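# Pour the ball into arm2's gutter using three arms

## Task

Get the ball out of the gutter it starts in and into arm2's gutter, then leave arm2's gutter resting on its rest bar with the ball inside. The box must not be moved, raised, rotated or tilted beyond a small amount. The ball may be poured from one gutter into another. The ball must never drop noticeably below the table-top level while no robot is carrying it. A gutter holds the ball only while its open end is higher; if the handle is held pointing up, the ball rolls out. Arm feet in metres, with facing in degrees counter-clockwise from +x: arm1 x=-1.78 y=-0.24 z=+0.94 facing +1; arm2 x=+0.00 y=+0.10 z=+0.91 facing +87; arm3 x=+1.78 y=-0.14 z=+0.89 facing -178. At the end, release everything and move the arms away. The result must stay in place without any robot holding it.

## Robot and tools

Robots: three identical i2rt Big YAM arms named arm1, arm2 and arm3. Each has six revolute joints, a two-finger gripper and a wrist camera. Their bases sit at the positions given in the task. arm1 is at the -x end facing +x, arm3 is at the +x end facing -x, and arm2 is in the middle facing roughly +y. The hand can reach about 1.0 m from the joint1 axis. The joints move at different speeds, so the hand can sweep a wide curve between two postures. The arms do not coordinate with each other.

Frame: there is one scene frame with its origin on the floor and +z up. hand is the point centred between the fingertips. Its z axis runs along the fingers, and the fingers open along its y axis. Hand poses are computed from each robot's true foot pose, which is never printed.

Joint commands are always absolute targets, never offsets. Angles are in radians and the gripper is in metres. Ranges, each with its done-tolerance:
- joint1_rad -2.879 to 2.879 (±0.045). Base yaw, positive is counter-clockwise seen from above; at 0 the arm points where its foot faces.
- joint2_rad 0 to 3.141 (±0.14). Shoulder: 0 has the upper arm roughly level pointing back, and larger values raise it up and then forward.
- joint3_rad 0 to 3.019 (±0.09). Elbow: 0 is folded, and larger values open it.
- joint4_rad -1.692 to 1.57 (±0.055). Hand pitch, positive tips the fingers up.
- joint5_rad -1.57 to 1.57 (±0.03). Sideways hand swing, positive toward the arm's right.
- joint6_rad -2.094 to 2.094 (±0.035). Hand roll, positive is clockwise seen from behind the hand.
- gripper_m 0 to 0.093 (±0.003). The gap between the fingertips. Grip force is roughly 50–62 N per pad, lower on some grippers.
With joints 1 and 6 at 0 and the hand level and pointing forward, the wrist camera rides on top of the hand and looks toward the fingertips.

Tools:
- execute_actions(actions, cameras). actions is a list holding either one action or nothing. An action is an object keyed by robot name ("arm1", "arm2", "arm3"). Each robot gets {"joints": {...}} containing any subset of joint1_rad to joint6_rad and gripper_m. Each robot has its own set, and every value is an absolute target in the units above. All commanded motions start together. Example: {"arm1": {"joints": {"gripper_m": 0.05}}, "arm2": {"joints": {"joint1_rad": 0.3}}}. If you leave out a joint or a robot, it may keep driving toward its previous target. An unknown key or a value outside a range causes the whole call to be rejected, and nothing moves. cameras is an optional list chosen from arm1_cam_wrist, arm2_cam_wrist, arm3_cam_wrist, cam_end_1, cam_end_2, cam_gap_1, cam_gap_2, cam_side, cam_top, or "all". Omitting it, null or ["all"] gives every camera, and [] gives none. The result returns the robot states plus end-of-call images, listed in order on the "pictures" line. An empty actions list only reports.
- wait(seconds): seconds from 0 to 10. Sends no new commands and returns state and images.
- zoom_image(camera, region): gives a closer view of the latest full image from one camera. region is [x0, y0, x1, y1] in that image's pixels, measured from the top-left, and can be at most 504×504.
- read_manual(section): returns licence text only. "licences" is the default.
- finished_scene(scene): ends the current scene, given its number, and reports whether the task succeeded. It cannot be undone. A reply with no tool call also ends things.

Reading results: joint_status shows how each commanded joint finished.
- "off_target": the joint stopped short and may still be pushing.
- "contact_stop": the joint gave up its target and holds where it is.
- "time_out": the joint could not finish. It may keep pushing toward a target that is at most 0.375, 0.375, 0.113, 0.225, 0.075, 0.3 rad (joints 1–6) from its current position. on_its_own lists such joints, and there "held at" means the held target, not the actual position. To relieve a joint that is pushing, send it its reported position.
- "joint command not followed", often with a "cause:" line: the self- and inter-arm collision check withheld that arm's joint targets. The gripper part of the action still runs, and withheld joints show "not_followed". The arm may retry those targets on later actions until new targets pass or the path clears. Calls without an action never show this line.
If a result reports a stop, any later movement, wait or finish calls in the same reply are skipped. Very small target changes may not move a joint. A joint that is supporting a load sags.

Heat: holding loads or pushing warms the motors, including while you are thinking. A MOTOR HOT line appears at 85 °C. At 100 °C an OVER-TEMPERATURE FAULT occurs: that arm and its gripper go limp and fall until they cool. Affected joints then report "limit_stop_at_motor_heat"; resend their targets afterwards.

Cameras: the room cameras are fixed, and their calibration (intrinsics and T_world_to_cam in the scene frame) may be off by a couple of degrees and millimetres. Wrist-camera poses are derived from the reported joint angles, so their errors are larger.

Avoid the following: arms pressing hard against one another, which ends the run; collisions, which the check may not catch in time and which ignore fingers, gripper housings and wrist cameras; arms that keep pushing on contact, since they do not stop by themselves; disturbing the box; dropping, slamming or flinging the ball or gutters; letting the ball go below table height while no robot carries it; and knocking anything out of the work area. Loose objects may occasionally get a brief push from outside. Keep each gutter's open end high while carrying the ball. Finish with grippers open and arms moved well away.

Each tool is called after ">>>" in YAML: its name, and indented under it one key for each argument.

## Session

>>> execute_actions:
  actions: []

Scene clock: 0.00 s.
Motor temperatures (°C, as the motors report them): arm1=[24 27 26 28 24 25] | arm2=[24 24 26 24 26 27] | arm3=[27 26 27 24 25 27]
arm1.joint_positions: joint1_rad=+0.041 joint2_rad=+0.342 joint3_rad=+1.347 joint4_rad=-1.276 joint5_rad=-0.057 joint6_rad=+0.769 gripper_m=+0.094
arm1.joint_status: not commanded
arm1.hand: x=-1.6532 y=-0.2229 z=+1.5172 quat_wxyz=(-0.546, -0.262, -0.751, -0.264) (m; scene frame)
arm2.joint_positions: joint1_rad=+0.419 joint2_rad=+0.382 joint3_rad=+1.478 joint4_rad=-1.386 joint5_rad=-0.137 joint6_rad=+0.068 gripper_m=+0.095
arm2.joint_status: not commanded
arm2.hand: x=-0.0649 y=+0.1881 z=+1.5133 quat_wxyz=(-0.278, +0.670, -0.440, -0.529) (m; scene frame)
arm3.joint_positions: joint1_rad=+0.481 joint2_rad=+0.266 joint3_rad=+1.643 joint4_rad=-1.335 joint5_rad=-0.001 joint6_rad=+0.246 gripper_m=+0.094
arm3.joint_status: not commanded
arm3.hand: x=+1.7784 y=-0.1389 z=+1.5741 quat_wxyz=(-0.265, -0.690, -0.092, +0.667) (m; scene frame)
pictures: arm1_cam_wrist, arm2_cam_wrist, arm3_cam_wrist, cam_end_1, cam_end_2, cam_gap_1, cam_gap_2, cam_side, cam_top
Images, in order (width x height): arm1_cam_wrist 504x504, arm2_cam_wrist 504x504, arm3_cam_wrist 504x504, cam_end_1 672x504, cam_end_2 672x504, cam_gap_1 672x504, cam_gap_2 672x504, cam_side 672x504, cam_top 672x504.

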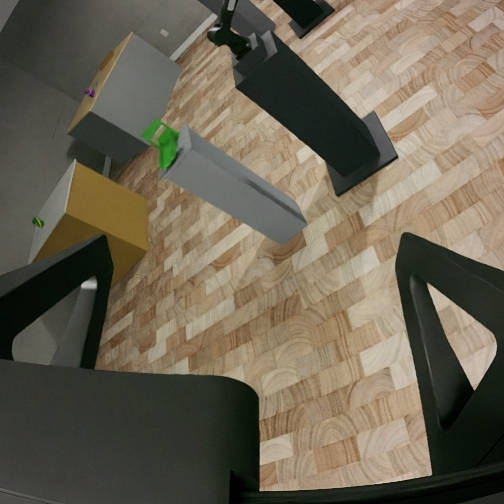

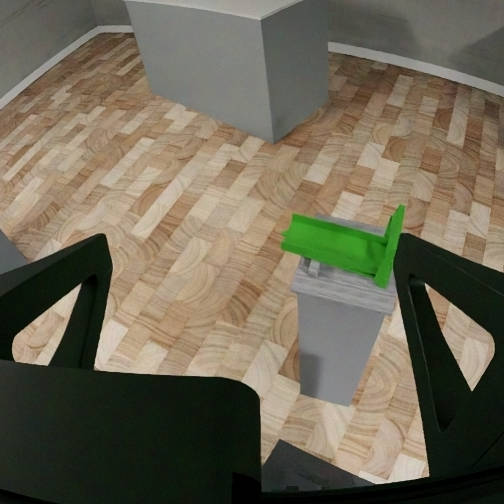

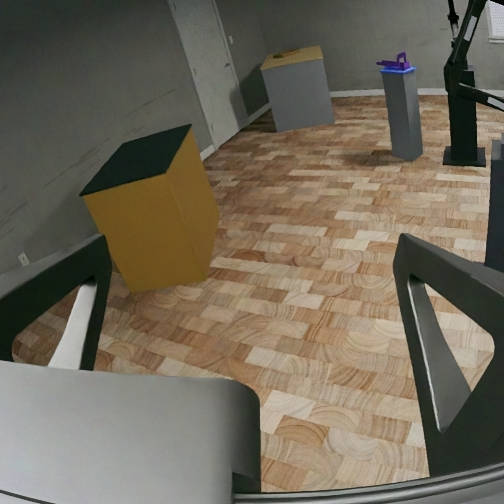

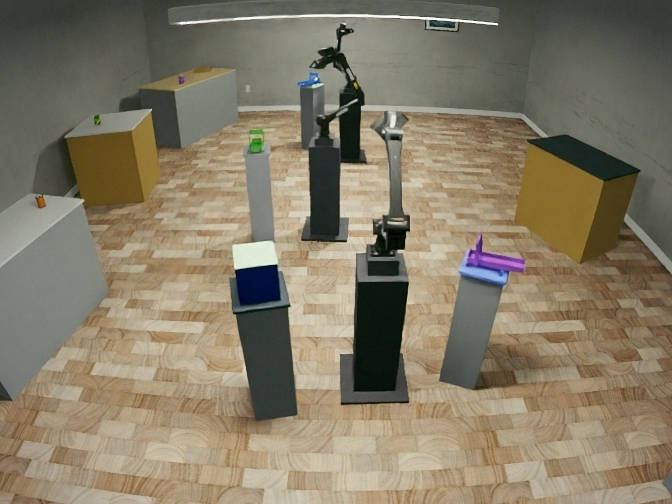

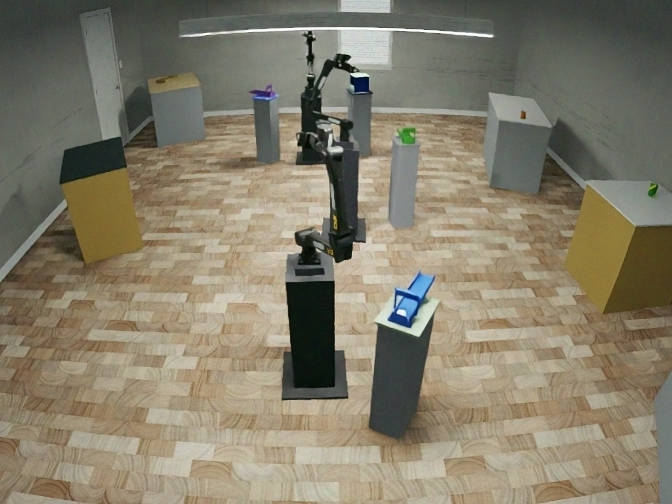

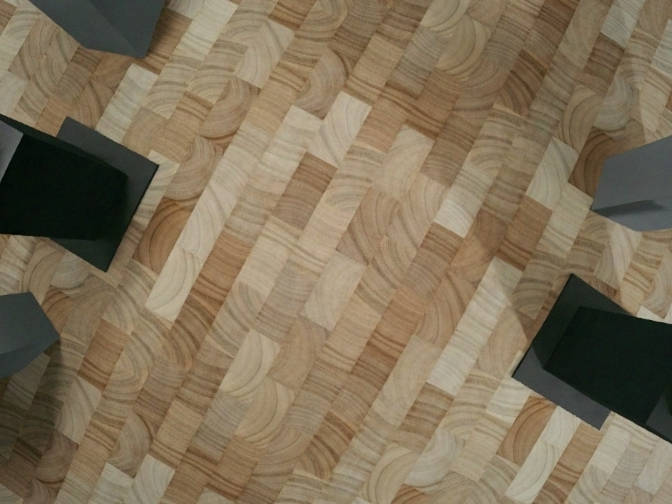

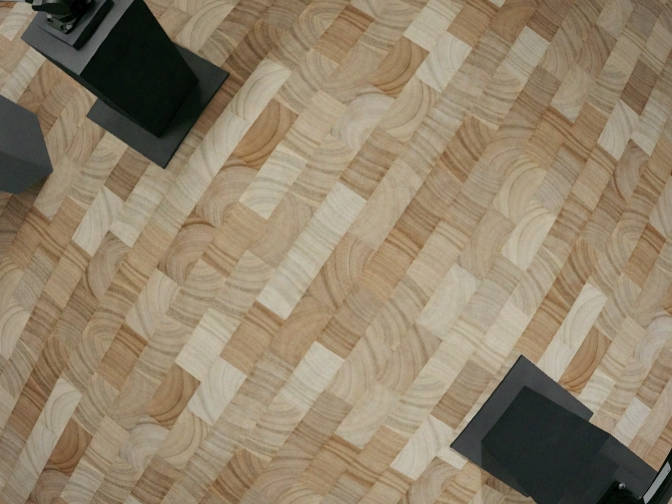

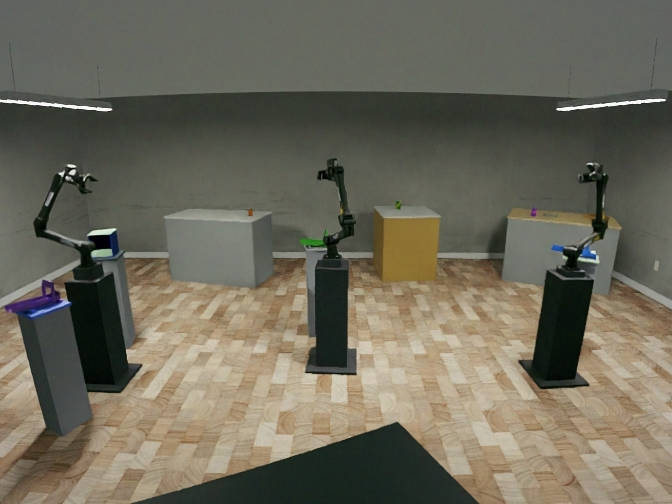

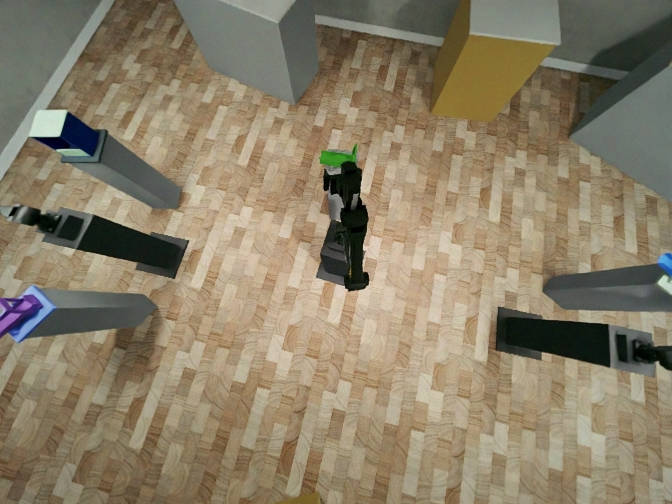

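>>> zoom_image:
  camera: "cam_end_2"
  region: [360, 255, 460, 345]

>>> zoom_image:
  camera: "arm2_cam_wrist"
  region: [260, 180, 430, 330]

>>> zoom_image:
  camera: "cam_end_1"
  region: [440, 220, 540, 300]

Region (360, 255, 460, 345) of cam_end_2's 672x504 image, scaled by 5.040, with more detail than that image has; it fills the top 454 rows of this view, and the rest is white.

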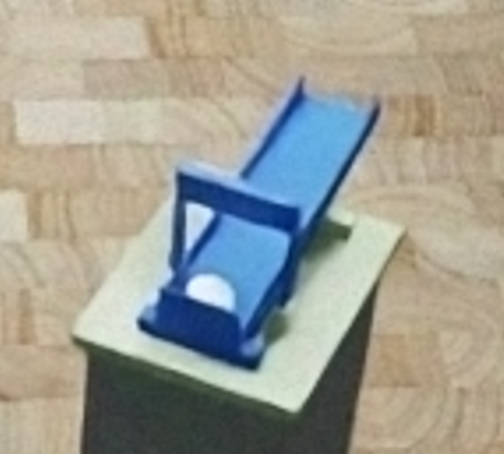

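Region (260, 180, 430, 330) of arm2_cam_wrist's 504x504 image, scaled by 2.965, with more detail than that image has; it fills the top 445 rows of this view, and the rest is white.

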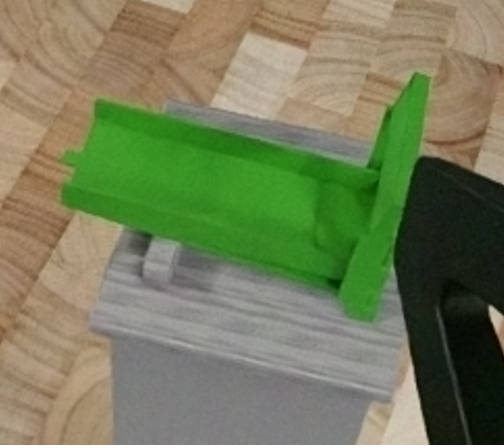

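Region (440, 220, 540, 300) of cam_end_1's 672x504 image, scaled by 5.040, with more detail than that image has; it fills the top 403 rows of this view, and the rest is white.

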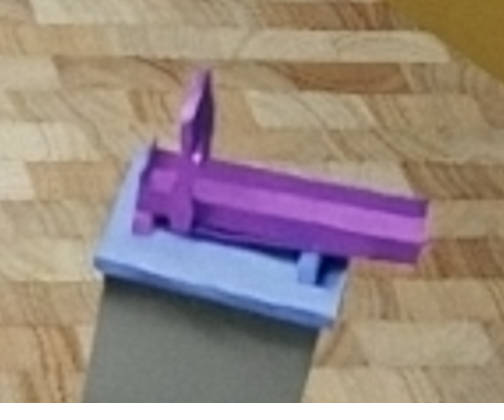

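>>> zoom_image:
  camera: "cam_side"
  region: [290, 220, 350, 260]

>>> zoom_image:
  camera: "arm3_cam_wrist"
  region: [365, 40, 435, 90]

Region (290, 220, 350, 260) of cam_side's 672x504 image, scaled by 8.400, with more detail than that image has.

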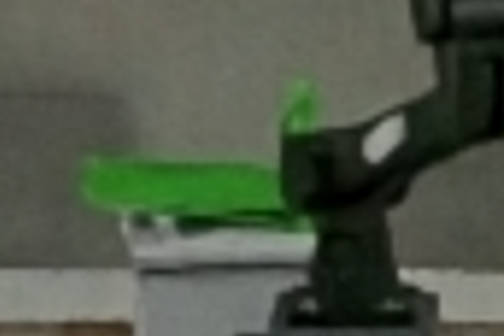

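Region (365, 40, 435, 90) of arm3_cam_wrist's 504x504 image, scaled by 7.200, with more detail than that image has; it fills the top 360 rows of this view, and the rest is white.

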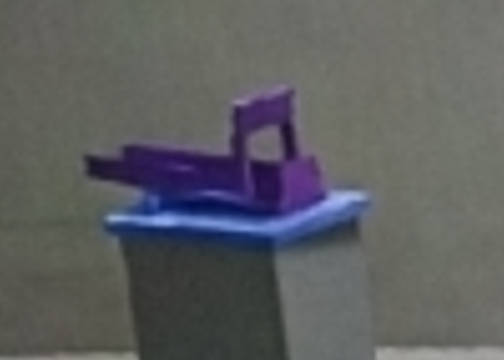

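>>> execute_actions:
  actions:
    - {"arm3":{"joints":{"joint1_rad":-2.24,"joint2_rad":0.556,"joint3_rad":0.34,"joint4_rad":0.02,"joint5_rad":0,"joint6_rad":0}},"arm2":{"joints":{"joint1_rad":0.1,"joint2_rad":0.556,"joint3_rad":0.34,"joint4_rad":0.02,"joint5_rad":0,"joint6_rad":0}}}
  cameras: ["arm2_cam_wrist","arm3_cam_wrist","cam_end_2"]

Scene clock: 9.20 s.
Motor temperatures (°C, as the motors report them): arm1=[24 28 27 28 24 25] | arm2=[24 24 27 24 26 27] | arm3=[27 27 28 24 25 27]
arm1.joint_positions: joint1_rad=+0.041 joint2_rad=+0.342 joint3_rad=+1.347 joint4_rad=-1.276 joint5_rad=-0.057 joint6_rad=+0.769 gripper_m=+0.094
arm1.joint_status: not commanded
arm1.hand: x=-1.6532 y=-0.2229 z=+1.5172 quat_wxyz=(-0.546, -0.262, -0.751, -0.264) (m; scene frame)
arm2.joint_positions: joint1_rad=+0.111 joint2_rad=+0.564 joint3_rad=+0.343 joint4_rad=-0.004 joint5_rad=-0.004 joint6_rad=+0.012 gripper_m=+0.095
arm2.joint_status: all done
arm2.hand: x=-0.0233 y=+0.4499 z=+1.1620 quat_wxyz=(-0.427, +0.568, -0.536, -0.455) (m; scene frame)
arm3.joint_positions: joint1_rad=-2.238 joint2_rad=+0.560 joint3_rad=+0.336 joint4_rad=+0.005 joint5_rad=+0.001 joint6_rad=+0.017 gripper_m=+0.094
arm3.joint_status: all done
arm3.hand: x=+1.9866 y=+0.1411 z=+1.1484 quat_wxyz=(+0.561, -0.344, +0.696, +0.286) (m; scene frame)
pictures: arm2_cam_wrist, arm3_cam_wrist, cam_end_2
camera_calibration (this result's frames):
arm2_cam_wrist: T_world_to_cam=[[0.998208, 0.0598345, 0.00113753, -0.00776293], [0.0454847, -0.746186, -0.664182, 1.11253], [-0.0388922, 0.663043, -0.74757, 0.695618], [0, 0, 0, 1]] pos_world=[-0.0158, 0.369395, 1.25895]
arm3_cam_wrist: T_world_to_cam=[[0.794123, -0.607754, 0.00192721, -1.49701], [-0.447277, -0.586576, -0.675183, 1.75573], [0.411476, 0.535316, -0.737648, 0.0738352], [0, 0, 0, 1]] pos_world=[1.94373, 0.080527, 1.24279]
Images, in order (width x height): arm2_cam_wrist 504x504, arm3_cam_wrist 504x504, cam_end_2 672x504.

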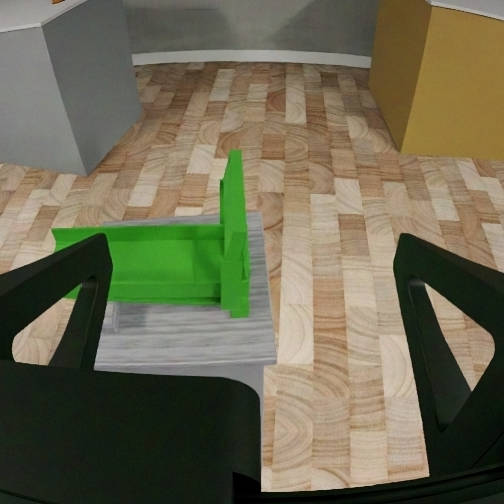

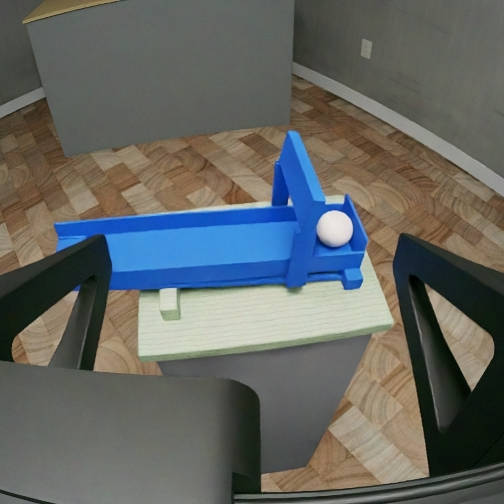

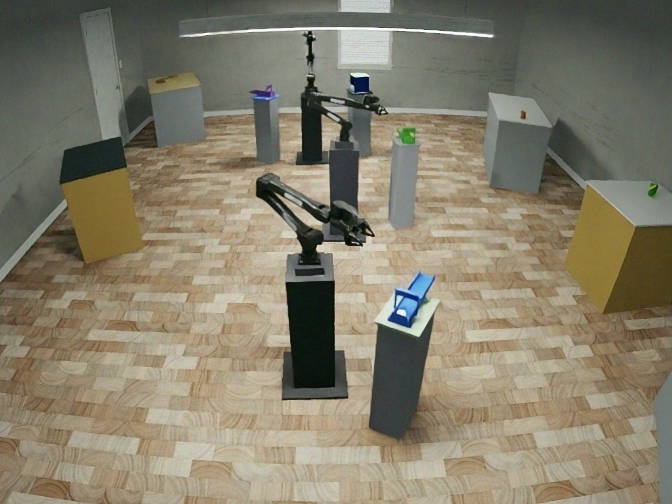

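>>> zoom_image:
  camera: "arm3_cam_wrist"
  region: [230, 110, 410, 350]

>>> zoom_image:
  camera: "arm2_cam_wrist"
  region: [140, 130, 320, 370]

Region (230, 110, 410, 350) of arm3_cam_wrist's 504x504 image, scaled by 2.100, with more detail than that image has; it fills the left 378 columns of this view, and the rest is white.

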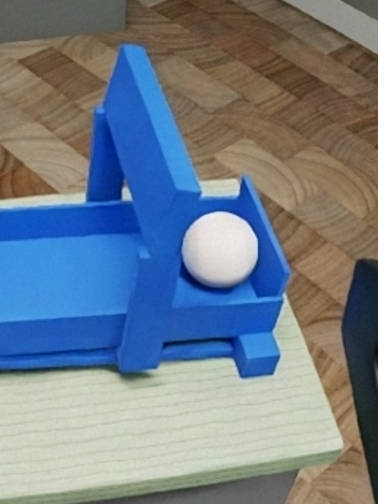

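Region (140, 130, 320, 370) of arm2_cam_wrist's 504x504 image, scaled by 2.100, with more detail than that image has; it fills the left 378 columns of this view, and the rest is white.

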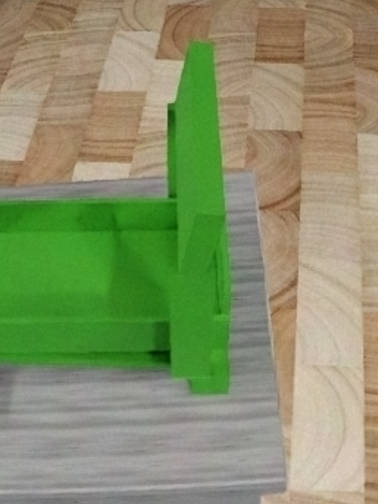

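>>> execute_actions:
  actions:
    - {"arm3":{"joints":{"joint1_rad":-2.388,"joint2_rad":1.4,"joint3_rad":1.87,"joint4_rad":-1.3,"joint5_rad":-0.24,"joint6_rad":-0.267,"gripper_m":0.07}},"arm2":{"joints":{"joint1_rad":0.075,"joint2_rad":1.4,"joint3_rad":1.747,"joint4_rad":-1.25,"joint5_rad":-0.24,"joint6_rad":-0.10,"gripper_m":0.07}}}
  cameras: ["arm2_cam_wrist","arm3_cam_wrist"]

>>> execute_actions:
  actions:
    - {"arm3":{"joints":{"joint2_rad":1.95,"joint4_rad":-1.47}},"arm2":{"joints":{"joint2_rad":1.91,"joint4_rad":-1.387}}}
  cameras: ["arm2_cam_wrist","arm3_cam_wrist","cam_end_2","cam_side"]

Scene clock: 16.17 s.
Motor temperatures (°C, as the motors report them): arm1=[24 28 28 28 24 25] | arm2=[24 24 29 24 26 27] | arm3=[27 27 30 24 25 27]
arm1.joint_positions: joint1_rad=+0.041 joint2_rad=+0.342 joint3_rad=+1.347 joint4_rad=-1.276 joint5_rad=-0.057 joint6_rad=+0.769 gripper_m=+0.094
arm1.joint_status: not commanded
arm1.hand: x=-1.6532 y=-0.2229 z=+1.5172 quat_wxyz=(-0.546, -0.262, -0.751, -0.264) (m; scene frame)
arm2.joint_positions: joint1_rad=+0.088 joint2_rad=+1.395 joint3_rad=+1.702 joint4_rad=-1.235 joint5_rad=-0.236 joint6_rad=-0.088 gripper_m=+0.070
arm2.joint_status: all done
arm2.hand: x=-0.0631 y=+0.6284 z=+1.3487 quat_wxyz=(-0.155, +0.732, -0.594, -0.295) (m; scene frame)
arm3.joint_positions: joint1_rad=-2.387 joint2_rad=+1.385 joint3_rad=+1.846 joint4_rad=-1.290 joint5_rad=-0.238 joint6_rad=-0.250 gripper_m=+0.070
arm3.joint_status: all done
arm3.hand: x=+2.1181 y=+0.2566 z=+1.4067 quat_wxyz=(+0.323, -0.494, +0.782, +0.201) (m; scene frame)
pictures: arm2_cam_wrist, arm3_cam_wrist
camera_calibration (this result's frames):
arm2_cam_wrist: T_world_to_cam=[[0.961415, 0.247526, -0.120051, 0.0642443], [0.243557, -0.968752, -0.0469071, 0.691376], [-0.12791, 0.0158579, -0.991659, 1.44558], [0, 0, 0, 1]] pos_world=[-0.0452506, 0.630946, 1.47366]
arm3_cam_wrist: T_world_to_cam=[[0.902082, -0.431007, 0.0219419, -1.834], [-0.422433, -0.892256, -0.159467, 1.35706], [0.088309, 0.134583, -0.986959, 1.28649], [0, 0, 0, 1]] pos_world=[2.11408, 0.247239, 1.52637]
Images, in order (width x height): arm2_cam_wrist 504x504, arm3_cam_wrist 504x504.

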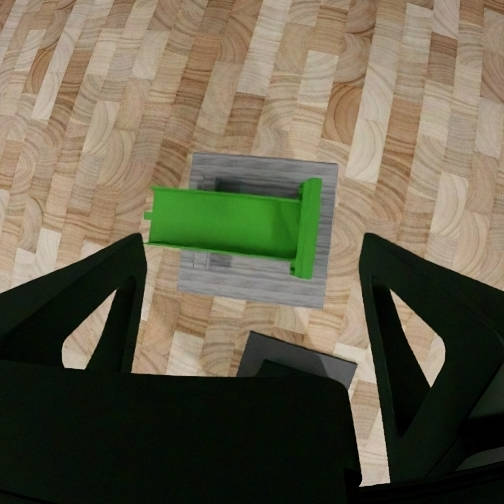

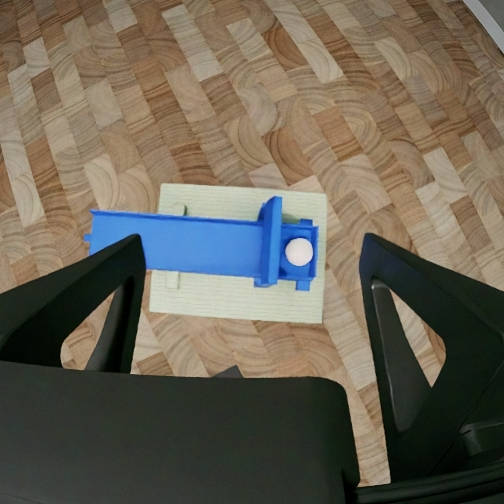

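Scene clock: 17.80 s.
Motor temperatures (°C, as the motors report them): arm1=[24 28 28 28 24 25] | arm2=[24 25 29 24 26 27] | arm3=[27 27 30 24 25 27]
arm1.joint_positions: joint1_rad=+0.041 joint2_rad=+0.342 joint3_rad=+1.347 joint4_rad=-1.276 joint5_rad=-0.057 joint6_rad=+0.769 gripper_m=+0.094
arm1.joint_status: not commanded
arm1.hand: x=-1.6532 y=-0.2229 z=+1.5172 quat_wxyz=(-0.546, -0.262, -0.751, -0.264) (m; scene frame)
arm2.joint_positions: joint1_rad=+0.088 joint2_rad=+1.916 joint3_rad=+1.721 joint4_rad=-1.374 joint5_rad=-0.236 joint6_rad=-0.088 gripper_m=+0.070
arm2.joint_status: all done
arm2.hand: x=-0.0625 y=+0.6876 z=+1.0597 quat_wxyz=(+0.076, +0.745, -0.657, -0.084) (m; scene frame)
arm3.joint_positions: joint1_rad=-2.387 joint2_rad=+1.930 joint3_rad=+1.846 joint4_rad=-1.462 joint5_rad=-0.238 joint6_rad=-0.250 gripper_m=+0.070
arm3.joint_status: all done
arm3.hand: x=+2.1790 y=+0.3161 z=+1.0887 quat_wxyz=(-0.014, -0.492, +0.862, +0.118) (m; scene frame)
pictures: arm2_cam_wrist, arm3_cam_wrist, cam_end_2, cam_side
camera_calibration (this result's frames):
arm2_cam_wrist: T_world_to_cam=[[0.96661, 0.128139, -0.221913, 0.204657], [0.23229, -0.803806, 0.547665, -0.00916335], [-0.108198, -0.580927, -0.806733, 1.37371], [0, 0, 0, 1]] pos_world=[-0.0470629, 0.764432, 1.15865]
arm3_cam_wrist: T_world_to_cam=[[0.853155, -0.480097, -0.204042, -1.48811], [-0.335646, -0.804628, 0.489811, 0.461533], [-0.399335, -0.349399, -0.847615, 2.02307], [0, 0, 0, 1]] pos_world=[2.23238, 0.363784, 1.18509]
Images, in order (width x height): arm2_cam_wrist 504x504, arm3_cam_wrist 504x504, cam_end_2 672x504, cam_side 672x504.

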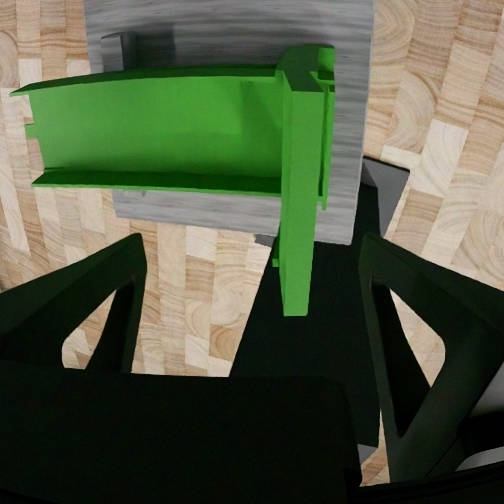

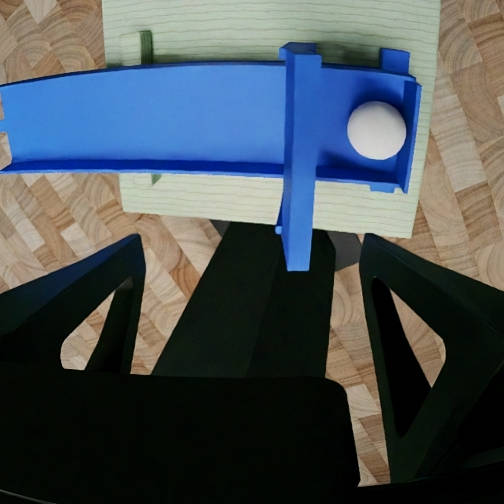

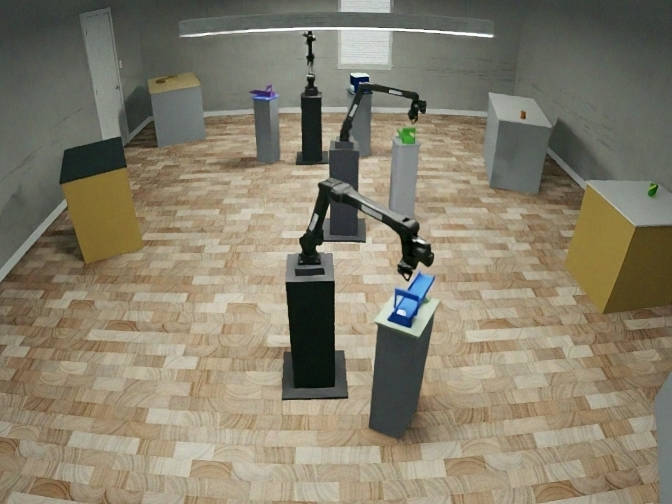

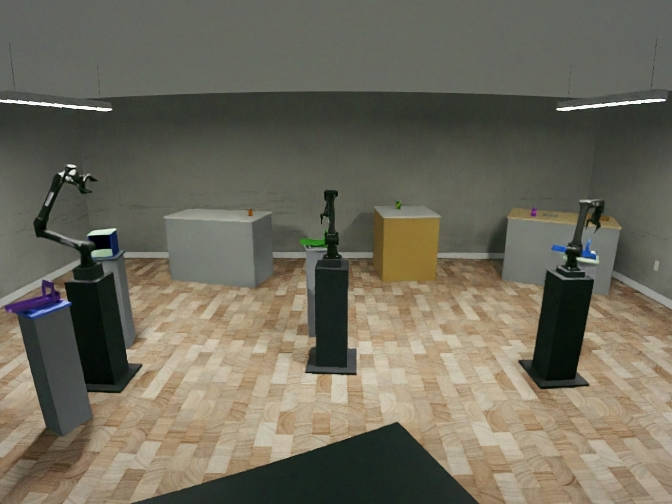

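>>> execute_actions:
  actions:
    - {"arm3":{"joints":{"joint1_rad":-2.393,"joint2_rad":2.03,"joint3_rad":1.67,"joint4_rad":-1.21}},"arm2":{"joints":{"joint1_rad":0.061,"joint2_rad":1.94,"joint3_rad":1.54,"joint4_rad":-1.155}}}
  cameras: ["arm2_cam_wrist","arm3_cam_wrist","cam_end_2","cam_side"]

Scene clock: 21.07 s.
Motor temperatures (°C, as the motors report them): arm1=[24 28 28 28 24 25] | arm2=[24 25 30 24 26 27] | arm3=[27 27 30 24 25 27]
arm1.joint_positions: joint1_rad=+0.041 joint2_rad=+0.342 joint3_rad=+1.347 joint4_rad=-1.276 joint5_rad=-0.057 joint6_rad=+0.769 gripper_m=+0.094
arm1.joint_status: not commanded
arm1.hand: x=-1.6532 y=-0.2229 z=+1.5172 quat_wxyz=(-0.546, -0.262, -0.751, -0.264) (m; scene frame)
arm2.joint_positions: joint1_rad=+0.074 joint2_rad=+1.935 joint3_rad=+1.540 joint4_rad=-1.170 joint5_rad=-0.236 joint6_rad=-0.088 gripper_m=+0.070
arm2.joint_status: all done
arm2.hand: x=-0.0527 y=+0.6738 z=+0.9834 quat_wxyz=(+0.074, +0.740, -0.663, -0.086) (m; scene frame)
arm3.joint_positions: joint1_rad=-2.387 joint2_rad=+2.025 joint3_rad=+1.657 joint4_rad=-1.220 joint5_rad=-0.238 joint6_rad=-0.250 gripper_m=+0.070
arm3.joint_status: all done
arm3.hand: x=+2.1776 y=+0.3143 z=+0.9627 quat_wxyz=(-0.034, -0.490, +0.864, +0.113) (m; scene frame)
pictures: arm2_cam_wrist, arm3_cam_wrist, cam_end_2, cam_side
camera_calibration (this result's frames):
arm2_cam_wrist: T_world_to_cam=[[0.968368, 0.114835, -0.221532, 0.188697], [0.220431, -0.809739, 0.543813, 0.0264524], [-0.116934, -0.575444, -0.809439, 1.30368], [0, 0, 0, 1]] pos_world=[-0.0361144, 0.749948, 1.08267]
arm3_cam_wrist: T_world_to_cam=[[0.846871, -0.486377, -0.215051, -1.48723], [-0.320644, -0.789614, 0.523161, 0.451851], [-0.42426, -0.374095, -0.824655, 1.95507], [0, 0, 0, 1]] pos_world=[2.23383, 0.364815, 1.05604]
Images, in order (width x height): arm2_cam_wrist 504x504, arm3_cam_wrist 504x504, cam_end_2 672x504, cam_side 672x504.

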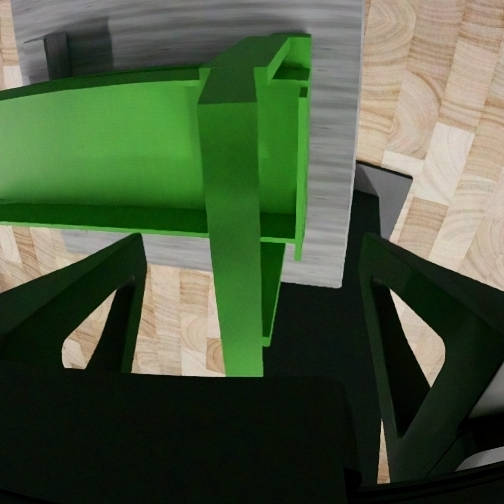

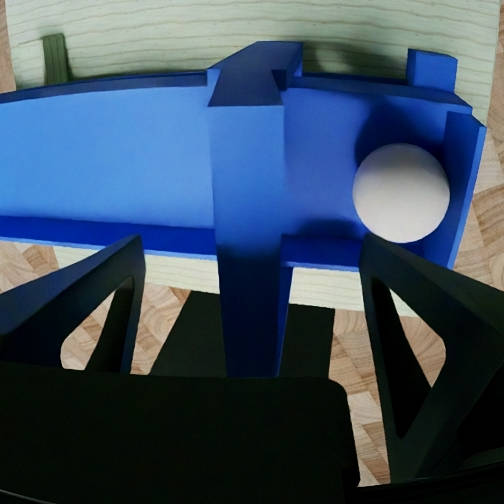

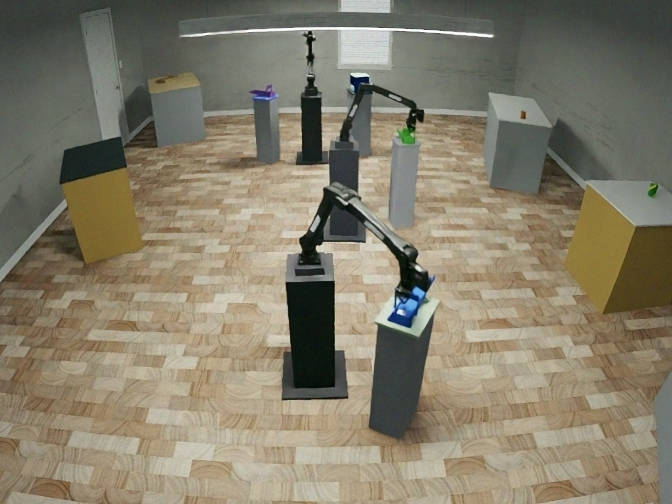

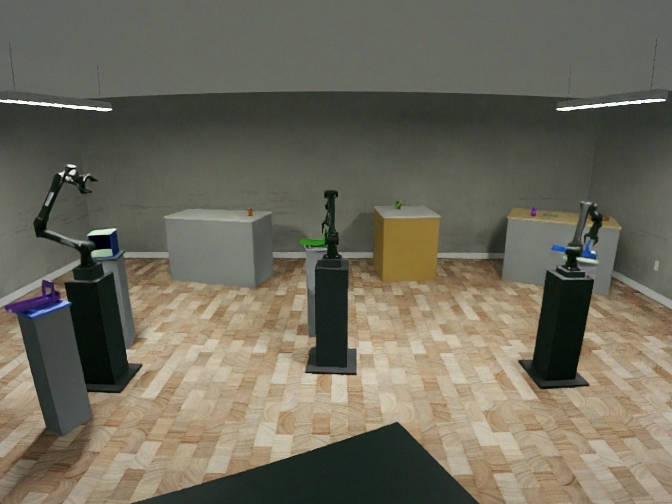

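>>> execute_actions:
  actions:
    - {"arm3":{"joints":{"gripper_m":0.0}},"arm2":{"joints":{"joint2_rad":1.962,"joint4_rad":-1.14,"joint6_rad":-0.13,"gripper_m":0.04}}}
  cameras: ["arm2_cam_wrist","arm3_cam_wrist"]

Scene clock: 22.30 s.
Motor temperatures (°C, as the motors report them): arm1=[24 28 28 28 24 25] | arm2=[24 25 30 24 26 27] | arm3=[27 27 31 24 25 27]
arm1.joint_positions: joint1_rad=+0.041 joint2_rad=+0.342 joint3_rad=+1.347 joint4_rad=-1.276 joint5_rad=-0.057 joint6_rad=+0.769 gripper_m=+0.094
arm1.joint_status: not commanded
arm1.hand: x=-1.6532 y=-0.2229 z=+1.5172 quat_wxyz=(-0.546, -0.262, -0.751, -0.264) (m; scene frame)
arm2.joint_positions: joint1_rad=+0.074 joint2_rad=+1.936 joint3_rad=+1.540 joint4_rad=-1.155 joint5_rad=-0.236 joint6_rad=-0.118 gripper_m=+0.040
arm2.joint_status: all done
arm2.hand: x=-0.0528 y=+0.6773 z=+0.9826 quat_wxyz=(+0.067, +0.751, -0.651, -0.091) (m; scene frame)
arm3.joint_positions: joint1_rad=-2.387 joint2_rad=+2.025 joint3_rad=+1.657 joint4_rad=-1.219 joint5_rad=-0.241 joint6_rad=-0.253 gripper_m=+0.011
arm3.joint_status: gripper_m off_target (ended at +0.011, target +0.000)
arm3.hand: x=+2.1774 y=+0.3147 z=+0.9628 quat_wxyz=(-0.034, -0.491, +0.863, +0.114) (m; scene frame)
pictures: arm2_cam_wrist, arm3_cam_wrist
camera_calibration (this result's frames):
arm2_cam_wrist: T_world_to_cam=[[0.964614, 0.147018, -0.218872, 0.163577], [0.243744, -0.813756, 0.527627, 0.0495861], [-0.100538, -0.562305, -0.820796, 1.30818], [0, 0, 0, 1]] pos_world=[-0.038354, 0.751897, 1.08339]
arm3_cam_wrist: T_world_to_cam=[[0.847928, -0.483681, -0.216957, -1.48819], [-0.318127, -0.791664, 0.521597, 0.448673], [-0.424044, -0.373257, -0.825146, 1.95492], [0, 0, 0, 1]] pos_world=[2.23359, 0.365077, 1.0562]
Images, in order (width x height): arm2_cam_wrist 504x504, arm3_cam_wrist 504x504.

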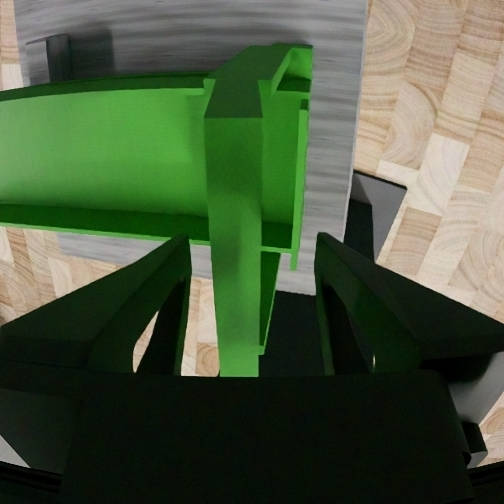

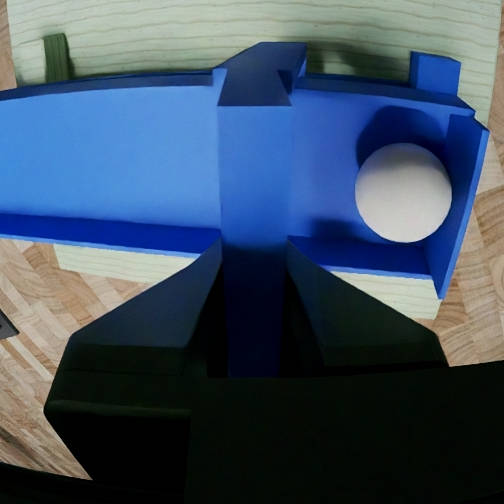

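>>> execute_actions:
  actions:
    - {"arm3":{"joints":{"joint2_rad":1.93,"joint3_rad":1.80,"joint4_rad":-1.40}},"arm2":{"joints":{"joint2_rad":1.945,"joint3_rad":1.508,"joint5_rad":-0.26}}}
  cameras: ["arm2_cam_wrist","arm3_cam_wrist","cam_end_2"]

Scene clock: 24.27 s.
Motor temperatures (°C, as the motors report them): arm1=[24 28 29 28 24 25] | arm2=[24 25 29 24 26 27] | arm3=[27 28 31 24 25 27]
arm1.joint_positions: joint1_rad=+0.041 joint2_rad=+0.342 joint3_rad=+1.347 joint4_rad=-1.276 joint5_rad=-0.057 joint6_rad=+0.769 gripper_m=+0.094
arm1.joint_status: not commanded
arm1.hand: x=-1.6532 y=-0.2229 z=+1.5172 quat_wxyz=(-0.546, -0.262, -0.751, -0.264) (m; scene frame)
arm2.joint_positions: joint1_rad=+0.074 joint2_rad=+1.936 joint3_rad=+1.513 joint4_rad=-1.153 joint5_rad=-0.256 joint6_rad=-0.118 gripper_m=+0.040
arm2.joint_status: all done
arm2.hand: x=-0.0557 y=+0.6672 z=+0.9739 quat_wxyz=(+0.083, +0.749, -0.651, -0.090) (m; scene frame)
arm3.joint_positions: joint1_rad=-2.387 joint2_rad=+1.924 joint3_rad=+1.767 joint4_rad=-1.392 joint5_rad=-0.237 joint6_rad=-0.253 gripper_m=+0.011
arm3.joint_status: all done
arm3.hand: x=+2.1752 y=+0.3120 z=+1.0617 quat_wxyz=(-0.015, -0.493, +0.862, +0.118) (m; scene frame)
pictures: arm2_cam_wrist, arm3_cam_wrist, cam_end_2
camera_calibration (this result's frames):
arm2_cam_wrist: T_world_to_cam=[[0.960164, 0.141953, -0.240695, 0.190392], [0.254449, -0.800179, 0.543111, 0.0231323], [-0.115503, -0.58272, -0.804423, 1.29196], [0, 0, 0, 1]] pos_world=[-0.0394677, 0.744336, 1.07255]
arm3_cam_wrist: T_world_to_cam=[[0.854346, -0.478056, -0.203853, -1.49573], [-0.332772, -0.804497, 0.491983, 0.461599], [-0.399194, -0.352487, -0.846402, 1.99663], [0, 0, 0, 1]] pos_world=[2.22852, 0.360096, 1.15794]
Images, in order (width x height): arm2_cam_wrist 504x504, arm3_cam_wrist 504x504, cam_end_2 672x504.

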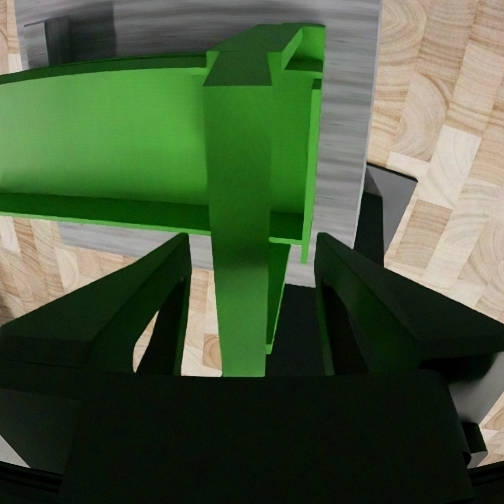

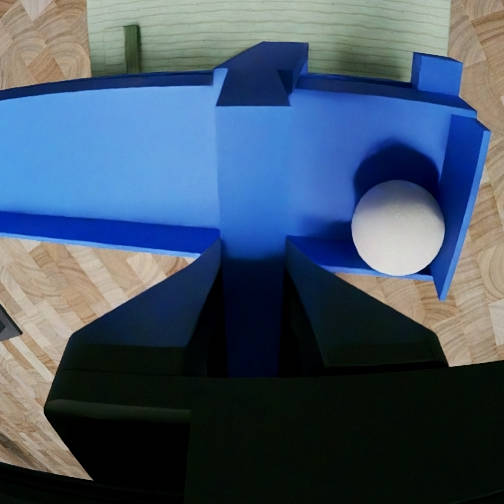

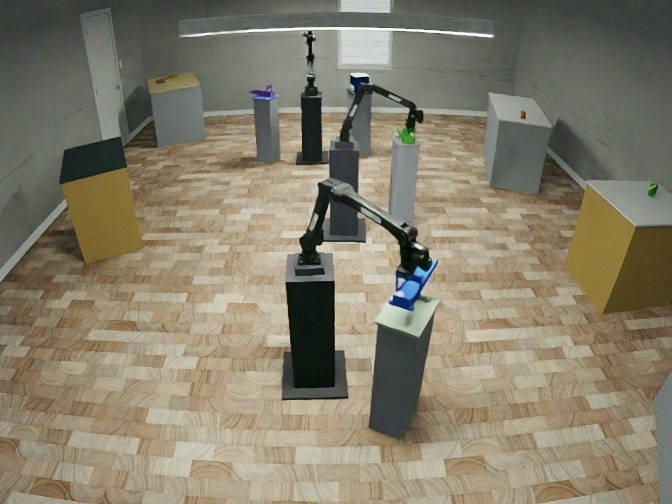

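>>> execute_actions:
  actions:
    - {"arm3":{"joints":{"joint5_rad":-0.55,"joint6_rad":0.1}},"arm2":{"joints":{"gripper_m":0.0}}}
  cameras: ["arm2_cam_wrist","arm3_cam_wrist"]

>>> execute_actions:
  actions:
    - {"arm3":{"joints":{"joint3_rad":1.95,"joint4_rad":-1.03,"joint6_rad":0.8}},"arm2":{"joints":{"joint2_rad":1.82,"joint3_rad":1.64,"joint4_rad":-1.33}}}
  cameras: ["arm2_cam_wrist","arm3_cam_wrist","cam_end_2"]

Scene clock: 28.77 s.
Motor temperatures (°C, as the motors report them): arm1=[24 28 29 28 24 25] | arm2=[24 26 29 24 26 27] | arm3=[27 28 32 24 25 27]
arm1.joint_positions: joint1_rad=+0.041 joint2_rad=+0.342 joint3_rad=+1.347 joint4_rad=-1.276 joint5_rad=-0.057 joint6_rad=+0.769 gripper_m=+0.094
arm1.joint_status: not commanded
arm1.hand: x=-1.6532 y=-0.2229 z=+1.5172 quat_wxyz=(-0.546, -0.262, -0.751, -0.264) (m; scene frame)
arm2.joint_positions: joint1_rad=+0.074 joint2_rad=+1.936 joint3_rad=+1.513 joint4_rad=-1.153 joint5_rad=-0.258 joint6_rad=-0.119 gripper_m=+0.011
arm2.joint_status: gripper_m off_target (ended at +0.011, target +0.000)
arm2.hand: x=-0.0560 y=+0.6673 z=+0.9740 quat_wxyz=(+0.083, +0.749, -0.651, -0.091) (m; scene frame)
arm3.joint_positions: joint1_rad=-2.388 joint2_rad=+1.924 joint3_rad=+1.767 joint4_rad=-1.392 joint5_rad=-0.540 joint6_rad=+0.082 gripper_m=+0.011
arm3.joint_status: all done
arm3.hand: x=+2.1412 y=+0.3452 z=+1.0812 quat_wxyz=(-0.097, -0.334, +0.904, +0.248) (m; scene frame)
pictures: arm2_cam_wrist, arm3_cam_wrist
camera_calibration (this result's frames):
arm2_cam_wrist: T_world_to_cam=[[0.959595, 0.142792, -0.242463, 0.191837], [0.256083, -0.800276, 0.542199, 0.0242828], [-0.116616, -0.582382, -0.804507, 1.29183], [0, 0, 0, 1]] pos_world=[-0.0396553, 0.744381, 1.07264]
arm3_cam_wrist: T_world_to_cam=[[0.570043, -0.650559, -0.501821, -0.456432], [-0.416195, -0.755254, 0.506332, 0.613546], [-0.708401, -0.0797761, -0.701287, 2.42231], [0, 0, 0, 1]] pos_world=[2.23151, 0.35969, 1.15903]
Images, in order (width x height): arm2_cam_wrist 504x504, arm3_cam_wrist 504x504.

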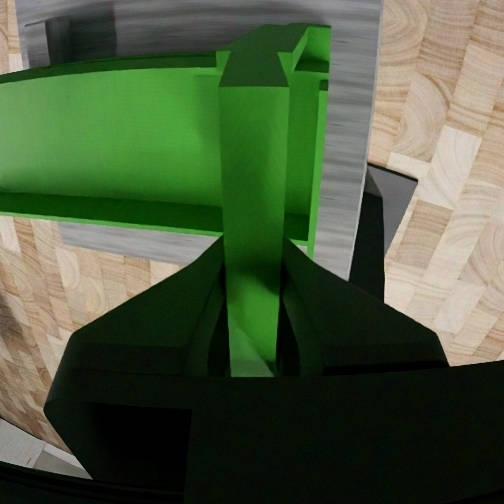

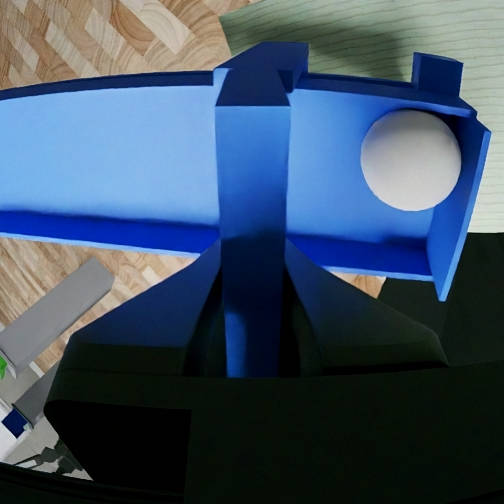

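Scene clock: 30.43 s.
Motor temperatures (°C, as the motors report them): arm1=[24 28 29 28 24 25] | arm2=[24 26 30 24 26 27] | arm3=[27 28 32 24 26 27]
arm1.joint_positions: joint1_rad=+0.041 joint2_rad=+0.342 joint3_rad=+1.347 joint4_rad=-1.276 joint5_rad=-0.057 joint6_rad=+0.769 gripper_m=+0.094
arm1.joint_status: not commanded
arm1.hand: x=-1.6532 y=-0.2229 z=+1.5172 quat_wxyz=(-0.546, -0.262, -0.751, -0.264) (m; scene frame)
arm2.joint_positions: joint1_rad=+0.074 joint2_rad=+1.818 joint3_rad=+1.594 joint4_rad=-1.317 joint5_rad=-0.257 joint6_rad=-0.120 gripper_m=+0.011
arm2.joint_status: all done
arm2.hand: x=-0.0567 y=+0.6594 z=+1.0676 quat_wxyz=(+0.070, +0.751, -0.649, -0.103) (m; scene frame)
arm3.joint_positions: joint1_rad=-2.388 joint2_rad=+1.934 joint3_rad=+1.909 joint4_rad=-1.051 joint5_rad=-0.542 joint6_rad=+0.780 gripper_m=+0.011
arm3.joint_status: all done
arm3.hand: x=+2.2170 y=+0.4211 z=+1.1571 quat_wxyz=(-0.011, -0.068, +0.933, +0.353) (m; scene frame)
pictures: arm2_cam_wrist, arm3_cam_wrist, cam_end_2
camera_calibration (this result's frames):
arm2_cam_wrist: T_world_to_cam=[[0.959343, 0.152574, -0.23745, 0.204475], [0.257163, -0.819211, 0.512602, 0.0115746], [-0.116312, -0.552825, -0.82514, 1.36498], [0, 0, 0, 1]] pos_world=[-0.0403746, 0.732881, 1.16892]
arm3_cam_wrist: T_world_to_cam=[[0.131757, -0.748283, -0.650164, 0.772364], [-0.765572, -0.493463, 0.412789, 1.43647], [-0.629715, 0.443359, -0.637881, 2.06719], [0, 0, 0, 1]] pos_world=[2.2997, 0.370285, 1.22782]
Images, in order (width x height): arm2_cam_wrist 504x504, arm3_cam_wrist 504x504, cam_end_2 672x504.

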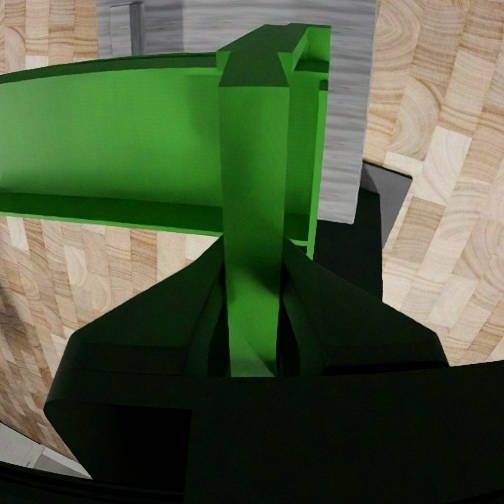

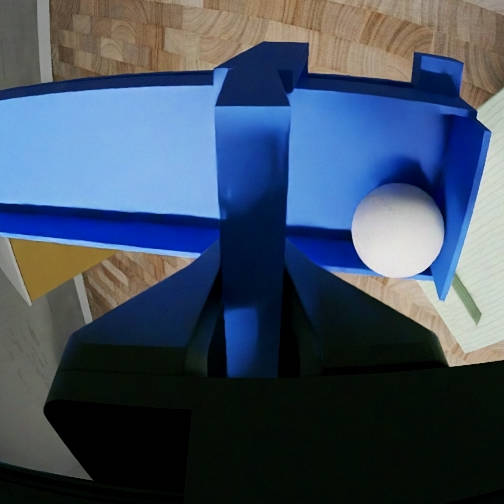

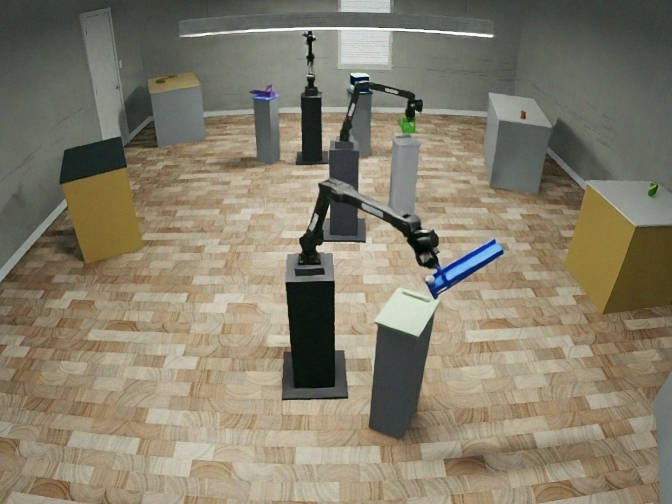

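>>> execute_actions:
  actions:
    - {"arm3":{"joints":{"joint1_rad":-0.16}},"arm2":{"joints":{"joint1_rad":-1.663,"joint5_rad":0.0,"joint6_rad":1.585}}}
  cameras: ["arm3_cam_wrist","cam_gap_2","cam_side"]

Scene clock: 33.33 s.
Motor temperatures (°C, as the motors report them): arm1=[24 28 29 28 24 25] | arm2=[24 26 30 24 26 27] | arm3=[27 29 33 24 26 27]
arm1.joint_positions: joint1_rad=+0.041 joint2_rad=+0.342 joint3_rad=+1.347 joint4_rad=-1.276 joint5_rad=-0.057 joint6_rad=+0.769 gripper_m=+0.094
arm1.joint_status: not commanded
arm1.hand: x=-1.6532 y=-0.2229 z=+1.5172 quat_wxyz=(-0.546, -0.262, -0.751, -0.264) (m; scene frame)
arm2.joint_positions: joint1_rad=-1.671 joint2_rad=+1.825 joint3_rad=+1.594 joint4_rad=-1.317 joint5_rad=+0.003 joint6_rad=+1.573 gripper_m=+0.011
arm2.joint_status: all done
arm2.hand: x=+0.5523 y=+0.0144 z=+1.0608 quat_wxyz=(-0.011, -0.760, -0.650, -0.012) (m; scene frame)
arm3.joint_positions: joint1_rad=-0.165 joint2_rad=+1.956 joint3_rad=+1.909 joint4_rad=-1.032 joint5_rad=-0.544 joint6_rad=+0.786 gripper_m=+0.011
arm3.joint_status: all done
arm3.hand: x=+1.0593 y=-0.1295 z=+1.1292 quat_wxyz=(-0.317, -0.867, +0.359, +0.136) (m; scene frame)
pictures: arm3_cam_wrist, cam_gap_2, cam_side
camera_calibration (this result's frames):
arm3_cam_wrist: T_world_to_cam=[[0.533642, 0.555456, -0.637727, 0.223778], [0.84456, -0.310704, 0.436097, -1.41826], [0.0440885, -0.771318, -0.63492, 0.689995], [0, 0, 0, 1]] pos_world=[1.04796, -0.0327503, 1.1993]
Images, in order (width x height): arm3_cam_wrist 504x504, cam_gap_2 672x504, cam_side 672x504.

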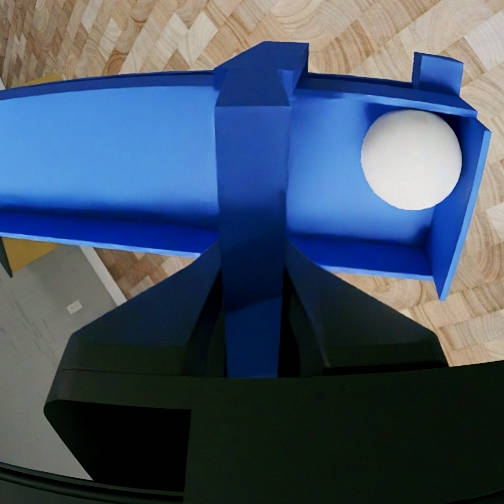

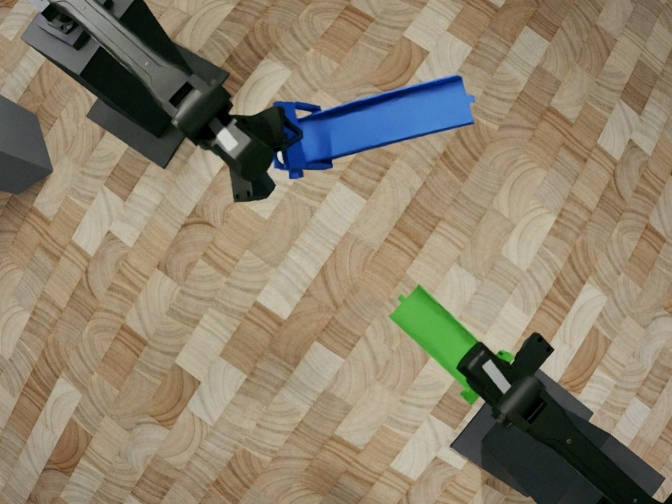

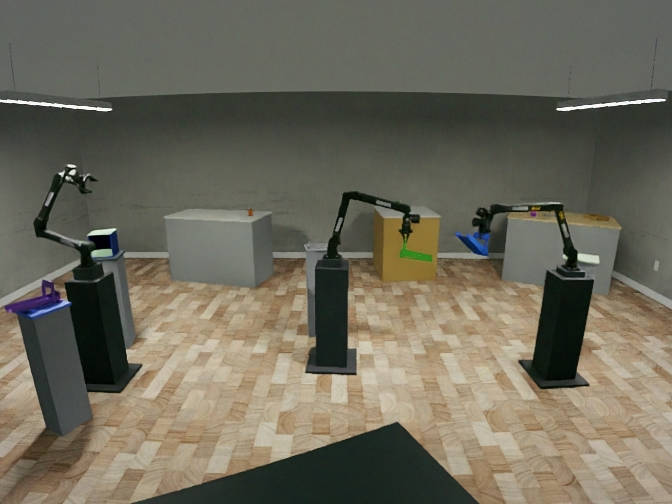

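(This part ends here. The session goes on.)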